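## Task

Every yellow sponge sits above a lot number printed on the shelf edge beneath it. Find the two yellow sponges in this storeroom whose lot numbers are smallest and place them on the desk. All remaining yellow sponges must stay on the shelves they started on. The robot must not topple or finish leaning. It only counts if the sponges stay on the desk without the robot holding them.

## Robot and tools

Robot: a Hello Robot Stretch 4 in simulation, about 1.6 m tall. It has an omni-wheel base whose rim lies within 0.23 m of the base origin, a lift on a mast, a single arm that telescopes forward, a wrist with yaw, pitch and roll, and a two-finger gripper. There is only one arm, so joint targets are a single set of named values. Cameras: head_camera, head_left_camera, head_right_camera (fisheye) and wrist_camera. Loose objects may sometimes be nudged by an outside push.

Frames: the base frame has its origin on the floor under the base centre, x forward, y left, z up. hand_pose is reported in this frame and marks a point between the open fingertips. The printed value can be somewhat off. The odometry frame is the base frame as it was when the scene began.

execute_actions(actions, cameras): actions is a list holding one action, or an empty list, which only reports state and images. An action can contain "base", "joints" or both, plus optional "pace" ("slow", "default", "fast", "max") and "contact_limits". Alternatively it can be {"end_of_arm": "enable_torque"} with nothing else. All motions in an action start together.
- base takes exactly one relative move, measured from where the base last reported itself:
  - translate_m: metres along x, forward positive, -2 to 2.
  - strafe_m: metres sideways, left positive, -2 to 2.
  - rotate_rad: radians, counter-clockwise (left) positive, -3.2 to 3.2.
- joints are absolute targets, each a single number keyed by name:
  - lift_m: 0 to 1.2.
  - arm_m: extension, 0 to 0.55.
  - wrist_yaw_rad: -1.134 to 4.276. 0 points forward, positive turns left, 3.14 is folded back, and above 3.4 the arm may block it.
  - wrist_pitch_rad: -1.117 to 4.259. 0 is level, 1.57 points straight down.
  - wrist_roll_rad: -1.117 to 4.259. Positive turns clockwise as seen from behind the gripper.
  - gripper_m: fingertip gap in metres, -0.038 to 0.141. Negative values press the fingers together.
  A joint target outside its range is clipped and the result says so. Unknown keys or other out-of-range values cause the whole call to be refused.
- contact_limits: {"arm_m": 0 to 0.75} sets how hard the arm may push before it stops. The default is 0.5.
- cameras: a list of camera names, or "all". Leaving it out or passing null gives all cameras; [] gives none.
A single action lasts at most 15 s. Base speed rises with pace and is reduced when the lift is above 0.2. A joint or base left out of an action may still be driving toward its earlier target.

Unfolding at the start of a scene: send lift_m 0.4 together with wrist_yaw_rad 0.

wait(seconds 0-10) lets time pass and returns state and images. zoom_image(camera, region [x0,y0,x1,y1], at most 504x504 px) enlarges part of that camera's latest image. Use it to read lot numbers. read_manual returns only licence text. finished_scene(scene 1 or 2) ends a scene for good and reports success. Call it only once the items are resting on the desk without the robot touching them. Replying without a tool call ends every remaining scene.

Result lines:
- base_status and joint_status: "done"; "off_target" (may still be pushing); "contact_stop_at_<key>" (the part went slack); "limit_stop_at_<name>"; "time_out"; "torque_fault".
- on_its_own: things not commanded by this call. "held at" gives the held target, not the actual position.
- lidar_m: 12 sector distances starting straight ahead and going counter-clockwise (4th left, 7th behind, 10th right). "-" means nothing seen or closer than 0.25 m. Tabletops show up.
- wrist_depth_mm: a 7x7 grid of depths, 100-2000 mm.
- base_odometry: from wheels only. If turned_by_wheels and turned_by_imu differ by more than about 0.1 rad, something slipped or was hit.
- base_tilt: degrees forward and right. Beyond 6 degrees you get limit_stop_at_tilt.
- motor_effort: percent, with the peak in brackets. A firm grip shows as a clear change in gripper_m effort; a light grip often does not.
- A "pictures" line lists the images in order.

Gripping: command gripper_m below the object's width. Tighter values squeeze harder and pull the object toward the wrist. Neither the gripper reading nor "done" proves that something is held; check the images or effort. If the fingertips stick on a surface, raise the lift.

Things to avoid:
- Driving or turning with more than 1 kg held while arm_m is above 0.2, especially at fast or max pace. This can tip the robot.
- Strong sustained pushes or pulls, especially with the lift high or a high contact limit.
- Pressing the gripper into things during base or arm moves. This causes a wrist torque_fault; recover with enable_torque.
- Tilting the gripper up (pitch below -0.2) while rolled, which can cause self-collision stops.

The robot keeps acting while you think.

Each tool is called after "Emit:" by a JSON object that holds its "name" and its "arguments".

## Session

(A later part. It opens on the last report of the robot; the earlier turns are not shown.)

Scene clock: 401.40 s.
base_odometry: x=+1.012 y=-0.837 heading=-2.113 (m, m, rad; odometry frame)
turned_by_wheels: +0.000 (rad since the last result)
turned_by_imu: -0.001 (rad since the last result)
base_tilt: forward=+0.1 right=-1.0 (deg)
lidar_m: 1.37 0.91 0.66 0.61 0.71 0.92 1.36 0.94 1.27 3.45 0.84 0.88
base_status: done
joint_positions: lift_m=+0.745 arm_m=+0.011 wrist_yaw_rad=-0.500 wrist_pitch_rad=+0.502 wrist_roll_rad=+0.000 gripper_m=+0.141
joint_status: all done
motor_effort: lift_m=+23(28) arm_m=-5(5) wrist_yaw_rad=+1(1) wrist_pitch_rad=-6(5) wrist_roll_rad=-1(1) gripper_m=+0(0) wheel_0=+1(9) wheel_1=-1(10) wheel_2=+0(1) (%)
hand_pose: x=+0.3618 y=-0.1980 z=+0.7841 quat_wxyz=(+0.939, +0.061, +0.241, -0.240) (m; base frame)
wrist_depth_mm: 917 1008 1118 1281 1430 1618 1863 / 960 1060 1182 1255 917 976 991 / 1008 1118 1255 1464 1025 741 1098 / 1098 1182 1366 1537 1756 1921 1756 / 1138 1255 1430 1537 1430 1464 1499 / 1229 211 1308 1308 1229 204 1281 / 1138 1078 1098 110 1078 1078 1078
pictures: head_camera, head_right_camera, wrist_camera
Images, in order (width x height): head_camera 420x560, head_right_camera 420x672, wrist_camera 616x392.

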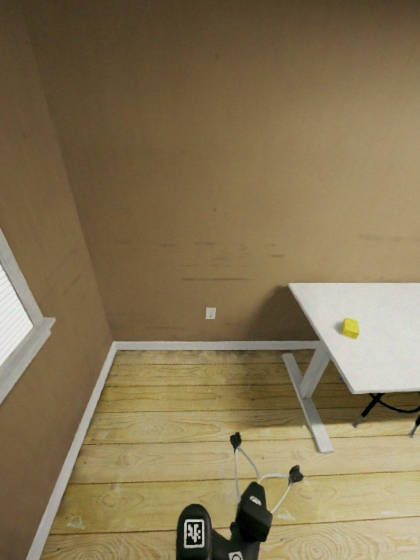

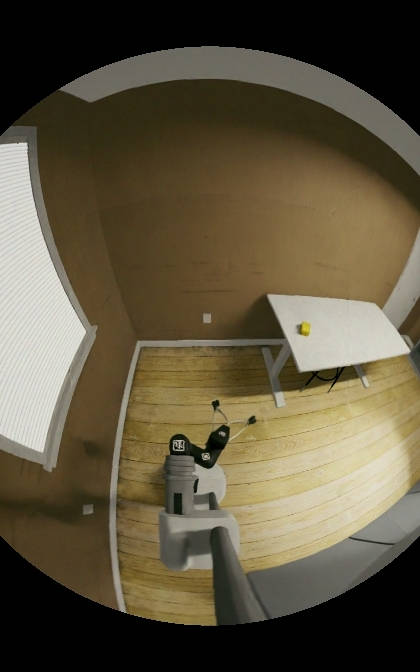

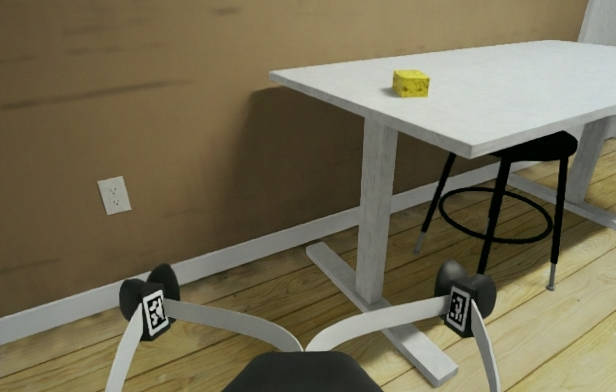

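Emit:
{"name": "execute_actions", "arguments": {"actions": [{"base": {"translate_m": -1.93}, "joints": {"lift_m": 0.43, "wrist_yaw_rad": 0.1}, "pace": "max"}], "cameras": ["head_camera", "head_right_camera"]}}

Scene clock: 410.37 s.
base_odometry: x=+2.008 y=+0.816 heading=-2.113 (m, m, rad; odometry frame)
turned_by_wheels: +0.000 (rad since the last result)
turned_by_imu: +0.003 (rad since the last result)
base_tilt: forward=+0.0 right=-0.9 (deg)
lidar_m: 2.52 0.96 0.69 0.65 0.61 0.43 0.41 0.42 0.59 1.70 0.80 0.66
base_status: done
joint_positions: lift_m=+0.430 arm_m=+0.011 wrist_yaw_rad=+0.100 wrist_pitch_rad=+0.502 wrist_roll_rad=+0.000 gripper_m=+0.141
joint_status: all done
motor_effort: lift_m=+20(19) arm_m=-5(5) wrist_yaw_rad=+1(5) wrist_pitch_rad=-6(6) wrist_roll_rad=-1(1) gripper_m=-1(1) wheel_0=-1(7) wheel_1=+0(5) wheel_2=+0(10) (%)
hand_pose: x=+0.4421 y=-0.0617 z=+0.4694 quat_wxyz=(+0.967, -0.013, +0.248, +0.048) (m; base frame)
wrist_depth_mm: 976 1366 - - - - 466 / 976 1336 - - - 723 466 / 991 1397 1863 1863 1808 707 459 / 1008 1281 1336 1336 1308 707 462 / 976 1060 1042 1042 1042 647 452 / 878 211 854 854 831 203 455 / 732 732 723 110 723 654 449
pictures: head_camera, head_right_camera
Images, in order (width x height): head_camera 420x560, head_right_camera 420x672.

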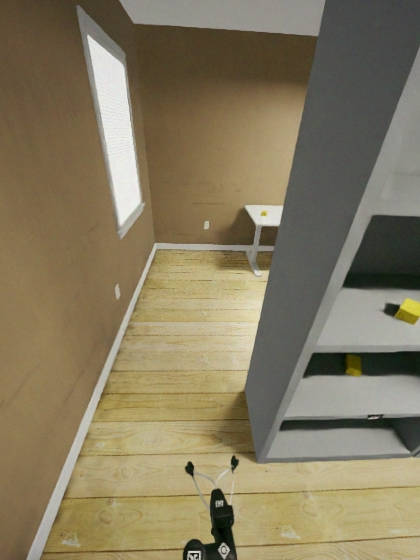

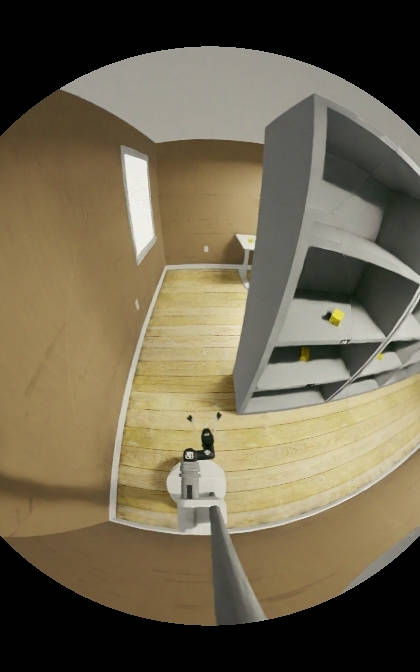

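Emit:
{"name": "execute_actions", "arguments": {"actions": [{"base": {"strafe_m": -0.613}, "joints": {"lift_m": 0.585, "arm_m": 0.06, "wrist_yaw_rad": -0.42}, "pace": "max"}], "cameras": ["head_camera", "wrist_camera"]}}

Scene clock: 420.03 s.
base_odometry: x=+1.483 y=+1.132 heading=-2.113 (m, m, rad; odometry frame)
turned_by_wheels: +0.000 (rad since the last result)
turned_by_imu: -0.003 (rad since the last result)
base_tilt: forward=+0.2 right=-0.9 (deg)
lidar_m: 0.55 0.58 1.32 1.27 0.61 0.44 0.41 0.41 0.61 1.73 0.81 0.59
base_status: done
joint_positions: lift_m=+0.585 arm_m=+0.059 wrist_yaw_rad=-0.420 wrist_pitch_rad=+0.502 wrist_roll_rad=+0.000 gripper_m=+0.141
joint_status: all done
motor_effort: lift_m=+23(30) arm_m=+5(6) wrist_yaw_rad=+0(11) wrist_pitch_rad=-6(6) wrist_roll_rad=-1(1) gripper_m=+1(2) wheel_0=-1(12) wheel_1=+1(8) wheel_2=+1(0) (%)
hand_pose: x=+0.4253 y=-0.1829 z=+0.6243 quat_wxyz=(+0.947, +0.052, +0.243, -0.202) (m; base frame)
wrist_depth_mm: 603 654 715 768 732 559 462 / 634 691 750 820 768 580 496 / 661 699 676 723 707 597 535 / 539 535 530 521 525 549 603 / 418 415 413 433 820 634 1118 / 342 211 384 976 854 203 946 / 798 820 831 110 820 768 866
pictures: head_camera, wrist_camera
Images, in order (width x height): head_camera 420x560, wrist_camera 616x392.

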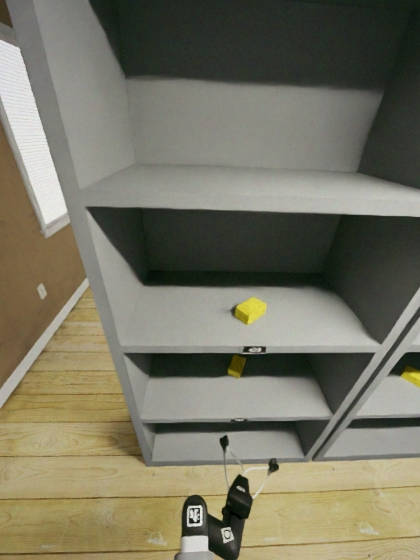

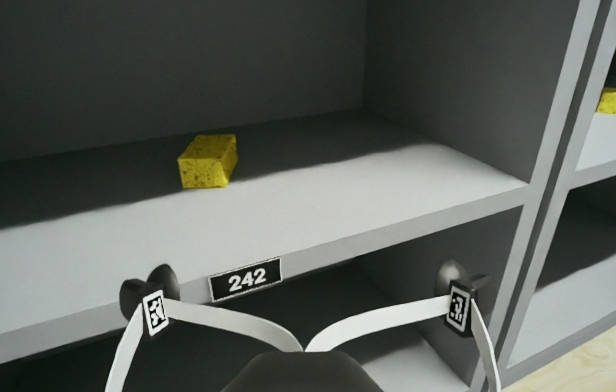

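Emit:
{"name": "zoom_image", "arguments": {"camera": "wrist_camera", "region": [165, 120, 249, 204]}}

Region (165, 120, 249, 204) of wrist_camera's 616x392 image, scaled by 6.000.

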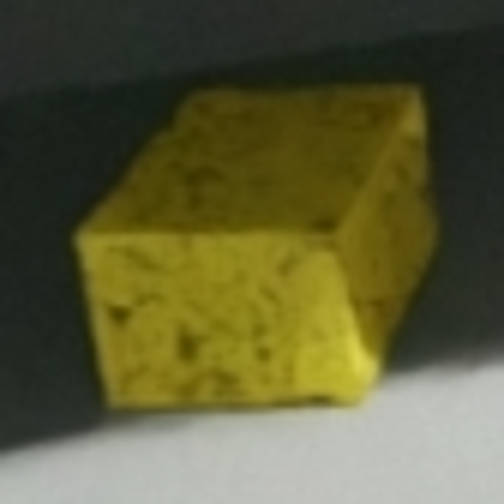

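Emit:
{"name": "execute_actions", "arguments": {"actions": [{"joints": {"lift_m": 0.533, "arm_m": 0.438}, "pace": "fast", "contact_limits": {"arm_m": 0.3}}], "cameras": ["head_camera", "wrist_camera"]}}

Scene clock: 434.77 s.
base_odometry: x=+1.483 y=+1.132 heading=-2.113 (m, m, rad; odometry frame)
turned_by_wheels: +0.000 (rad since the last result)
turned_by_imu: -0.002 (rad since the last result)
base_tilt: forward=+0.1 right=-0.9 (deg)
lidar_m: 0.54 0.60 1.34 1.28 0.61 0.44 0.41 0.42 0.61 1.69 0.80 0.59
base_status: not commanded
joint_positions: lift_m=+0.533 arm_m=+0.437 wrist_yaw_rad=-0.420 wrist_pitch_rad=+0.502 wrist_roll_rad=+0.000 gripper_m=+0.141
joint_status: all done
motor_effort: lift_m=+16(20) arm_m=+5(4) wrist_yaw_rad=+0(0) wrist_pitch_rad=-5(5) wrist_roll_rad=-1(1) gripper_m=+1(1) wheel_0=-1(1) wheel_1=+1(1) wheel_2=+1(1) (%)
contact_limits: arm_m 0.3
hand_pose: x=+0.8033 y=-0.1829 z=+0.5728 quat_wxyz=(+0.947, +0.052, +0.243, -0.202) (m; base frame)
wrist_depth_mm: 306 330 359 394 436 488 462 / 320 345 379 418 469 521 473 / 340 368 404 452 492 539 484 / 357 384 413 413 407 402 402 / 329 325 325 249 319 320 319 / 268 211 267 205 221 204 262 / 228 224 227 110 219 224 222
pictures: head_camera, wrist_camera
Images, in order (width x height): head_camera 420x560, wrist_camera 616x392.

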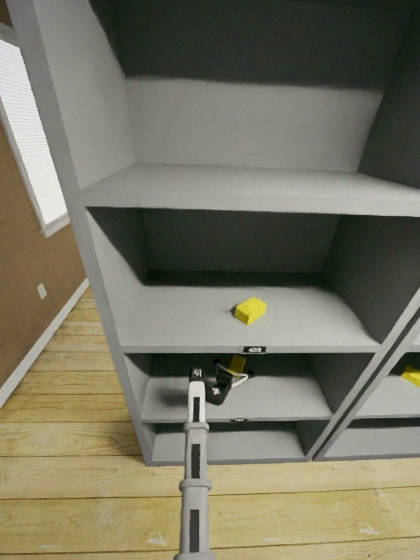

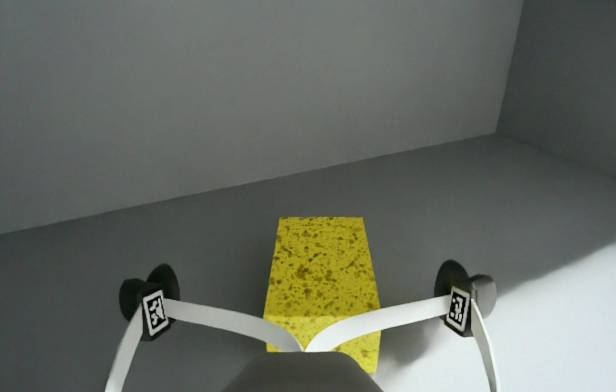

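Emit:
{"name": "execute_actions", "arguments": {"actions": [{"base": {"strafe_m": -0.012}, "joints": {"lift_m": 0.5215, "arm_m": 0.444, "gripper_m": 0.025}}], "cameras": ["wrist_camera"]}}

Scene clock: 441.33 s.
base_odometry: x=+1.473 y=+1.138 heading=-2.113 (m, m, rad; odometry frame)
turned_by_wheels: +0.000 (rad since the last result)
turned_by_imu: -0.001 (rad since the last result)
base_tilt: forward=+0.2 right=-0.8 (deg)
lidar_m: 0.53 0.59 1.34 1.28 0.59 0.45 0.42 0.44 0.62 1.72 0.80 0.56
base_status: done
joint_positions: lift_m=+0.522 arm_m=+0.443 wrist_yaw_rad=-0.420 wrist_pitch_rad=+0.502 wrist_roll_rad=+0.000 gripper_m=+0.025
joint_status: all done
motor_effort: lift_m=+16(13) arm_m=+5(7) wrist_yaw_rad=+0(1) wrist_pitch_rad=-4(4) wrist_roll_rad=-1(1) gripper_m=-18(17) wheel_0=+1(8) wheel_1=+2(7) wheel_2=+1(0) (%)
hand_pose: x=+0.8093 y=-0.1829 z=+0.5613 quat_wxyz=(+0.947, +0.052, +0.243, -0.202) (m; base frame)
wrist_depth_mm: 300 322 353 389 427 480 452 / 315 343 377 413 459 512 466 / 332 364 399 442 488 517 469 / 351 373 389 387 382 382 379 / 309 307 306 223 301 300 298 / 253 252 185 182 184 248 247 / 214 202 208 110 211 198 209
pictures: wrist_camera
Images, in order (width x height): wrist_camera 616x392.

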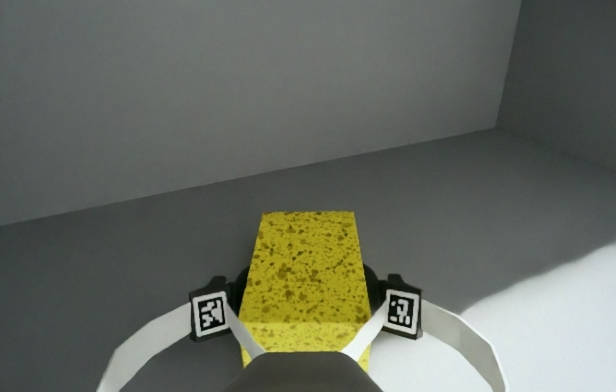

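Emit:
{"name": "execute_actions", "arguments": {"actions": [{"base": {"strafe_m": 0.63}, "joints": {"lift_m": 0.543, "arm_m": 0.01, "wrist_yaw_rad": -0.95}, "pace": "max"}], "cameras": ["head_camera", "wrist_camera"]}}

Scene clock: 459.73 s.
base_odometry: x=+2.013 y=+0.813 heading=-2.113 (m, m, rad; odometry frame)
turned_by_wheels: +0.000 (rad since the last result)
turned_by_imu: -0.001 (rad since the last result)
base_tilt: forward=+0.1 right=-0.9 (deg)
lidar_m: 2.45 0.92 0.66 0.65 0.61 0.41 0.41 0.43 0.63 1.71 0.78 0.65
base_status: done
joint_positions: lift_m=+0.543 arm_m=+0.011 wrist_yaw_rad=-0.950 wrist_pitch_rad=+0.502 wrist_roll_rad=+0.000 gripper_m=+0.025
joint_status: all done
motor_effort: lift_m=+24(28) arm_m=-5(6) wrist_yaw_rad=+1(5) wrist_pitch_rad=-7(6) wrist_roll_rad=+0(1) gripper_m=-19(17) wheel_0=+1(11) wheel_1=+0(12) wheel_2=+1(2) (%)
hand_pose: x=+0.2577 y=-0.2566 z=+0.5822 quat_wxyz=(+0.861, +0.113, +0.221, -0.443) (m; base frame)
wrist_depth_mm: 459 424 1078 1229 1118 1808 - / 521 455 976 976 1182 - - / 603 488 647 1366 1281 - - / 707 521 1281 1397 1397 1537 1464 / 991 591 1118 221 1229 1255 1229 / 991 676 185 182 183 976 1008 / 854 715 699 110 866 820 854
pictures: head_camera, wrist_camera
Images, in order (width x height): head_camera 420x560, wrist_camera 616x392.

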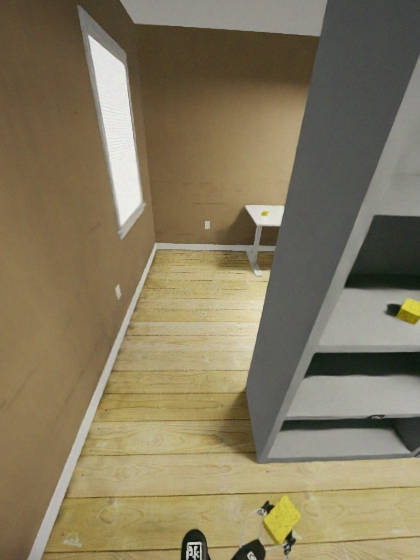

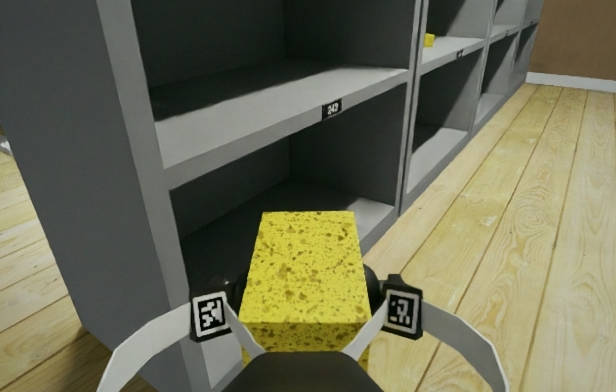

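Emit:
{"name": "execute_actions", "arguments": {"actions": [{"base": {"translate_m": 2.0}, "joints": {"lift_m": 0.775, "arm_m": 0.55, "wrist_yaw_rad": 0.3}, "pace": "max"}], "cameras": ["head_camera", "head_right_camera"]}}

Scene clock: 476.03 s.
base_odometry: x=+0.981 y=-0.900 heading=-2.113 (m, m, rad; odometry frame)
turned_by_wheels: +0.000 (rad since the last result)
turned_by_imu: -0.009 (rad since the last result)
base_tilt: forward=+0.1 right=-0.9 (deg)
lidar_m: 1.29 0.88 0.64 0.62 0.68 0.94 1.34 1.02 1.38 2.14 0.79 0.89
base_status: done
joint_positions: lift_m=+0.775 arm_m=+0.549 wrist_yaw_rad=+0.300 wrist_pitch_rad=+0.502 wrist_roll_rad=+0.000 gripper_m=+0.025
joint_status: all done
motor_effort: lift_m=+23(27) arm_m=+5(9) wrist_yaw_rad=+0(6) wrist_pitch_rad=-4(6) wrist_roll_rad=+0(1) gripper_m=-18(15) wheel_0=+0(7) wheel_1=-1(6) wheel_2=-1(12) (%)
hand_pose: x=+0.9875 y=-0.0087 z=+0.8142 quat_wxyz=(+0.958, -0.037, +0.246, +0.145) (m; base frame)
wrist_depth_mm: 597 549 517 480 455 430 407 / 647 597 554 521 484 455 433 / 715 640 597 559 517 484 459 / 768 723 654 585 559 512 492 / 820 778 715 221 591 559 521 / 854 866 185 182 183 585 569 / 854 976 878 110 707 621 609
pictures: head_camera, head_right_camera
Images, in order (width x height): head_camera 420x560, head_right_camera 420x672.

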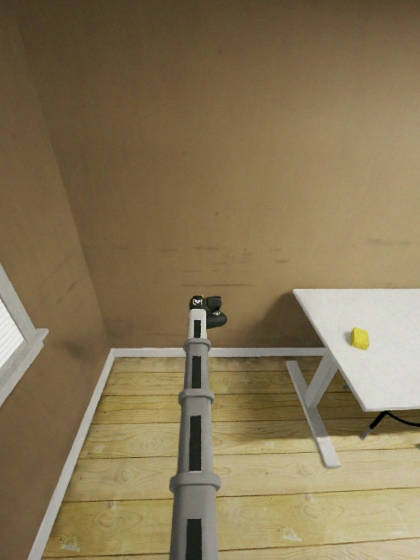

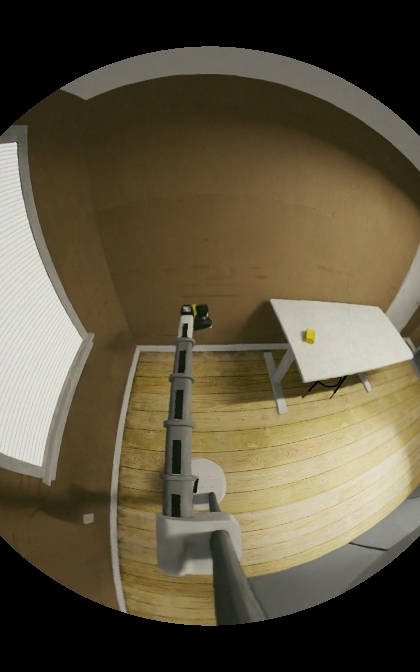

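Emit:
{"name": "zoom_image", "arguments": {"camera": "head_camera", "region": [280, 280, 420, 420]}}

Region (280, 280, 420, 420) of head_camera's 420x560 image, scaled by 3.600, with more detail than that image has.

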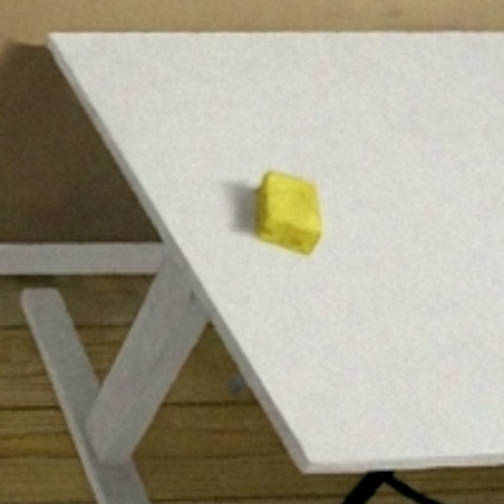

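Emit:
{"name": "execute_actions", "arguments": {"actions": [{"base": {"rotate_rad": -0.89}, "pace": "fast"}], "cameras": ["head_camera", "head_left_camera", "wrist_camera"]}}

Scene clock: 487.90 s.
base_odometry: x=+0.981 y=-0.900 heading=-3.003 (m, m, rad; odometry frame)
turned_by_wheels: -0.890 (rad since the last result)
turned_by_imu: -0.903 (rad since the last result)
base_tilt: forward=+0.1 right=-0.7 (deg)
lidar_m: 0.81 1.09 1.29 0.79 0.63 0.61 0.74 1.14 1.00 1.06 1.66 1.30
base_status: done
joint_positions: lift_m=+0.775 arm_m=+0.549 wrist_yaw_rad=+0.300 wrist_pitch_rad=+0.502 wrist_roll_rad=+0.000 gripper_m=+0.025
joint_status: not commanded
motor_effort: lift_m=+23(23) arm_m=+4(5) wrist_yaw_rad=+2(0) wrist_pitch_rad=-4(5) wrist_roll_rad=-1(0) gripper_m=-17(19) wheel_0=+1(5) wheel_1=-1(7) wheel_2=-1(8) (%)
hand_pose: x=+0.9876 y=-0.0088 z=+0.8142 quat_wxyz=(+0.958, -0.037, +0.246, +0.145) (m; base frame)
wrist_depth_mm: 676 750 831 960 1160 1366 1708 / 707 788 891 1008 1138 1118 1098 / 715 732 732 723 707 707 699 / 574 535 477 530 521 517 512 / 452 418 382 221 407 407 402 / 585 345 185 182 185 336 332 / 866 274 281 110 287 268 307
pictures: head_camera, head_left_camera, wrist_camera
Images, in order (width x height): head_camera 420x560, head_left_camera 420x672, wrist_camera 616x392.

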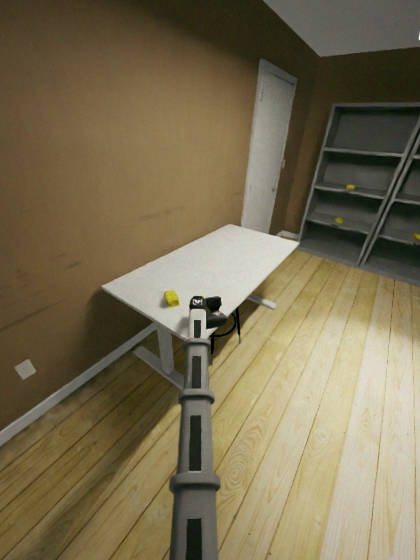

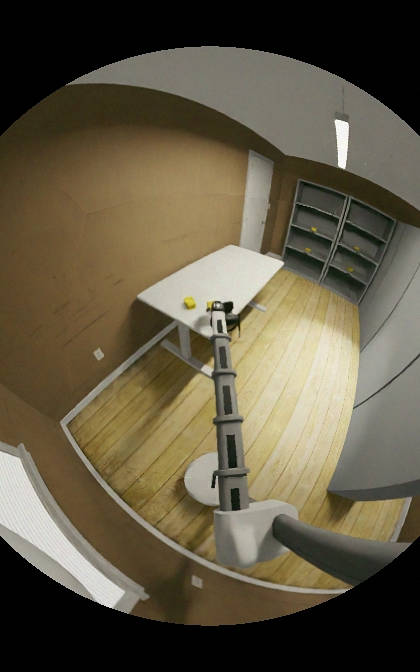

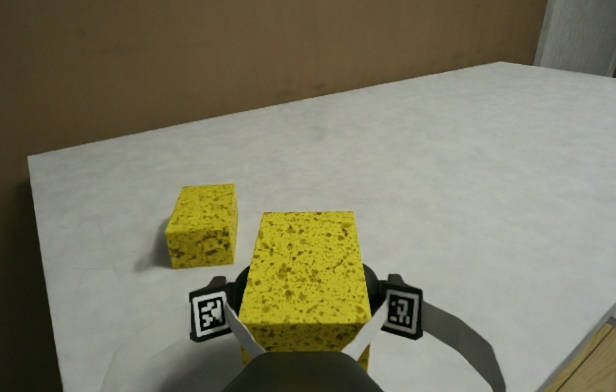

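Emit:
{"name": "execute_actions", "arguments": {"actions": [{"base": {"translate_m": 0.05}, "joints": {"lift_m": 0.709, "wrist_yaw_rad": 0.4}, "pace": "fast"}], "cameras": ["wrist_camera"]}}

Scene clock: 495.47 s.
base_odometry: x=+0.932 y=-0.907 heading=-3.003 (m, m, rad; odometry frame)
turned_by_wheels: +0.000 (rad since the last result)
turned_by_imu: -0.002 (rad since the last result)
base_tilt: forward=+0.1 right=-0.9 (deg)
lidar_m: 0.76 1.02 1.27 0.83 0.66 0.64 0.75 1.20 1.02 1.09 1.68 1.24
base_status: done
joint_positions: lift_m=+0.709 arm_m=+0.549 wrist_yaw_rad=+0.400 wrist_pitch_rad=+0.502 wrist_roll_rad=+0.000 gripper_m=+0.025
joint_status: all done
motor_effort: lift_m=+17(18) arm_m=+4(4) wrist_yaw_rad=+1(6) wrist_pitch_rad=-3(5) wrist_roll_rad=-1(1) gripper_m=-18(17) wheel_0=+1(8) wheel_1=-1(6) wheel_2=+0(10) (%)
hand_pose: x=+0.9871 y=+0.0179 z=+0.7487 quat_wxyz=(+0.949, -0.050, +0.243, +0.192) (m; base frame)
wrist_depth_mm: 634 699 768 866 960 1118 1281 / 661 723 798 831 842 809 809 / 603 544 539 530 525 517 512 / 407 392 312 384 382 382 377 / 309 307 307 221 300 300 297 / 254 252 186 182 183 247 245 / 214 202 208 110 211 198 209
pictures: wrist_camera
Images, in order (width x height): wrist_camera 616x392.

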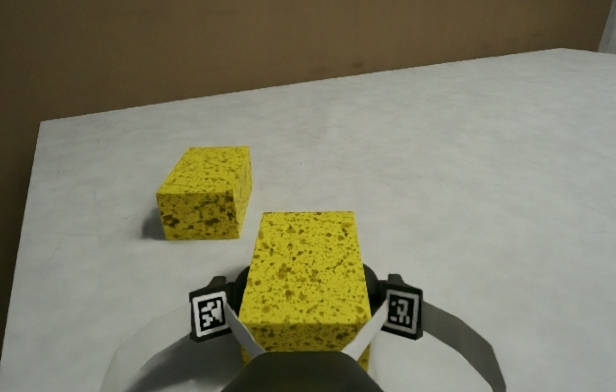

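Emit:
{"name": "execute_actions", "arguments": {"actions": [{"joints": {"gripper_m": 0.09}}], "cameras": ["wrist_camera"]}}

Scene clock: 498.83 s.
base_odometry: x=+0.932 y=-0.907 heading=-3.003 (m, m, rad; odometry frame)
turned_by_wheels: +0.000 (rad since the last result)
turned_by_imu: -0.001 (rad since the last result)
base_tilt: forward=+0.2 right=-0.9 (deg)
lidar_m: 0.75 1.02 1.27 0.85 0.67 0.66 0.77 1.21 1.05 1.10 1.69 1.21
base_status: not commanded
joint_positions: lift_m=+0.709 arm_m=+0.549 wrist_yaw_rad=+0.400 wrist_pitch_rad=+0.502 wrist_roll_rad=+0.000 gripper_m=+0.090
joint_status: all done
motor_effort: lift_m=+17(16) arm_m=+4(4) wrist_yaw_rad=+1(2) wrist_pitch_rad=-5(5) wrist_roll_rad=+0(1) gripper_m=-2(17) wheel_0=+1(1) wheel_1=-1(1) wheel_2=+0(1) (%)
hand_pose: x=+0.9871 y=+0.0179 z=+0.7487 quat_wxyz=(+0.949, -0.050, +0.243, +0.192) (m; base frame)
wrist_depth_mm: 640 691 778 854 991 1118 1308 / 668 723 788 854 820 820 820 / 609 549 535 530 525 521 517 / 413 392 312 389 387 379 377 / 310 307 307 229 301 300 298 / 254 253 195 189 196 247 246 / 214 208 214 110 212 204 210
pictures: wrist_camera
Images, in order (width x height): wrist_camera 616x392.

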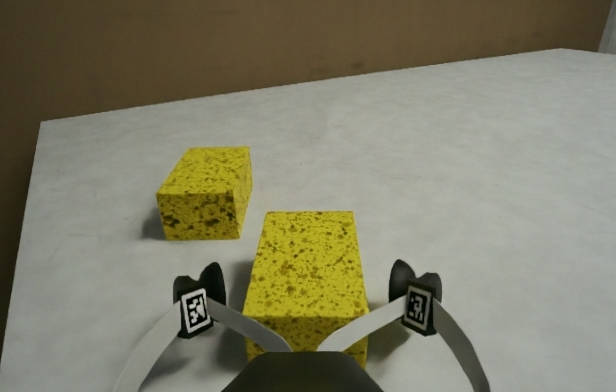

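Emit:
{"name": "execute_actions", "arguments": {"actions": [{"joints": {"lift_m": 0.77, "gripper_m": 0.11}, "pace": "max"}]}}

Scene clock: 501.50 s.
base_odometry: x=+0.932 y=-0.907 heading=-3.003 (m, m, rad; odometry frame)
turned_by_wheels: +0.000 (rad since the last result)
turned_by_imu: -0.001 (rad since the last result)
base_tilt: forward=+0.2 right=-0.9 (deg)
lidar_m: 0.75 1.01 1.26 0.85 0.65 0.65 0.76 1.22 1.03 1.08 1.69 1.23
base_status: not commanded
joint_positions: lift_m=+0.770 arm_m=+0.549 wrist_yaw_rad=+0.400 wrist_pitch_rad=+0.502 wrist_roll_rad=+0.000 gripper_m=+0.110
joint_status: all done
motor_effort: lift_m=+23(29) arm_m=+4(4) wrist_yaw_rad=+1(2) wrist_pitch_rad=-4(5) wrist_roll_rad=-1(0) gripper_m=-2(4) wheel_0=+1(1) wheel_1=-1(1) wheel_2=+0(0) (%)
hand_pose: x=+0.9871 y=+0.0179 z=+0.8092 quat_wxyz=(+0.949, -0.050, +0.243, +0.192) (m; base frame)
wrist_depth_mm: 640 699 759 854 976 1160 1308 / 668 741 809 917 1008 1098 1078 / 699 732 723 707 699 691 691 / 654 525 525 512 508 504 504 / 597 413 347 402 402 397 397 / 355 325 213 273 214 317 325 / 296 277 285 110 285 272 277
pictures: head_camera, head_left_camera, head_right_camera, wrist_camera
Images, in order (width x height): head_camera 420x560, head_left_camera 420x672, head_right_camera 420x672, wrist_camera 616x392.

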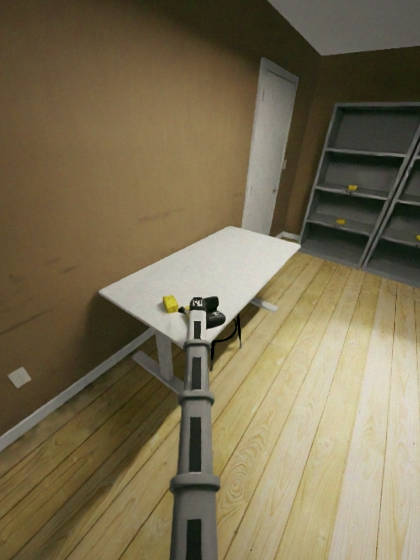

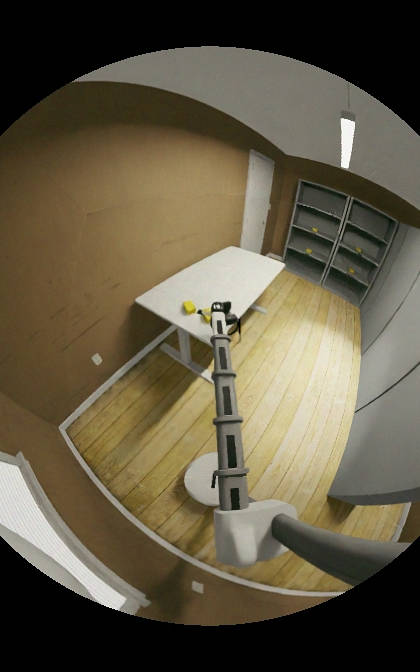

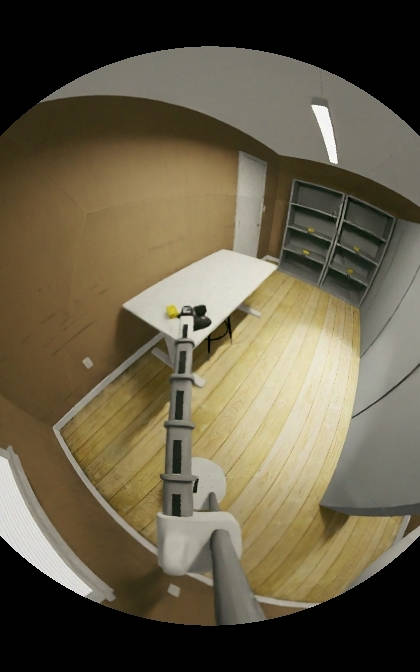

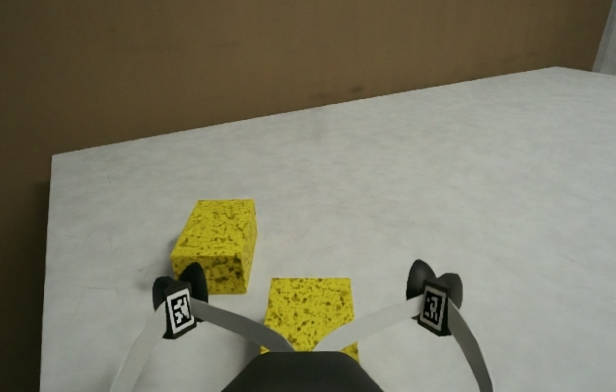

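Sponges 233 and 242, the two lowest of the twelve lot numbers, are on the desk and the gripper is clear of them.

Emit:
{"name": "finished_scene", "arguments": {"scene": 1}}

The scene is finished: the task was done.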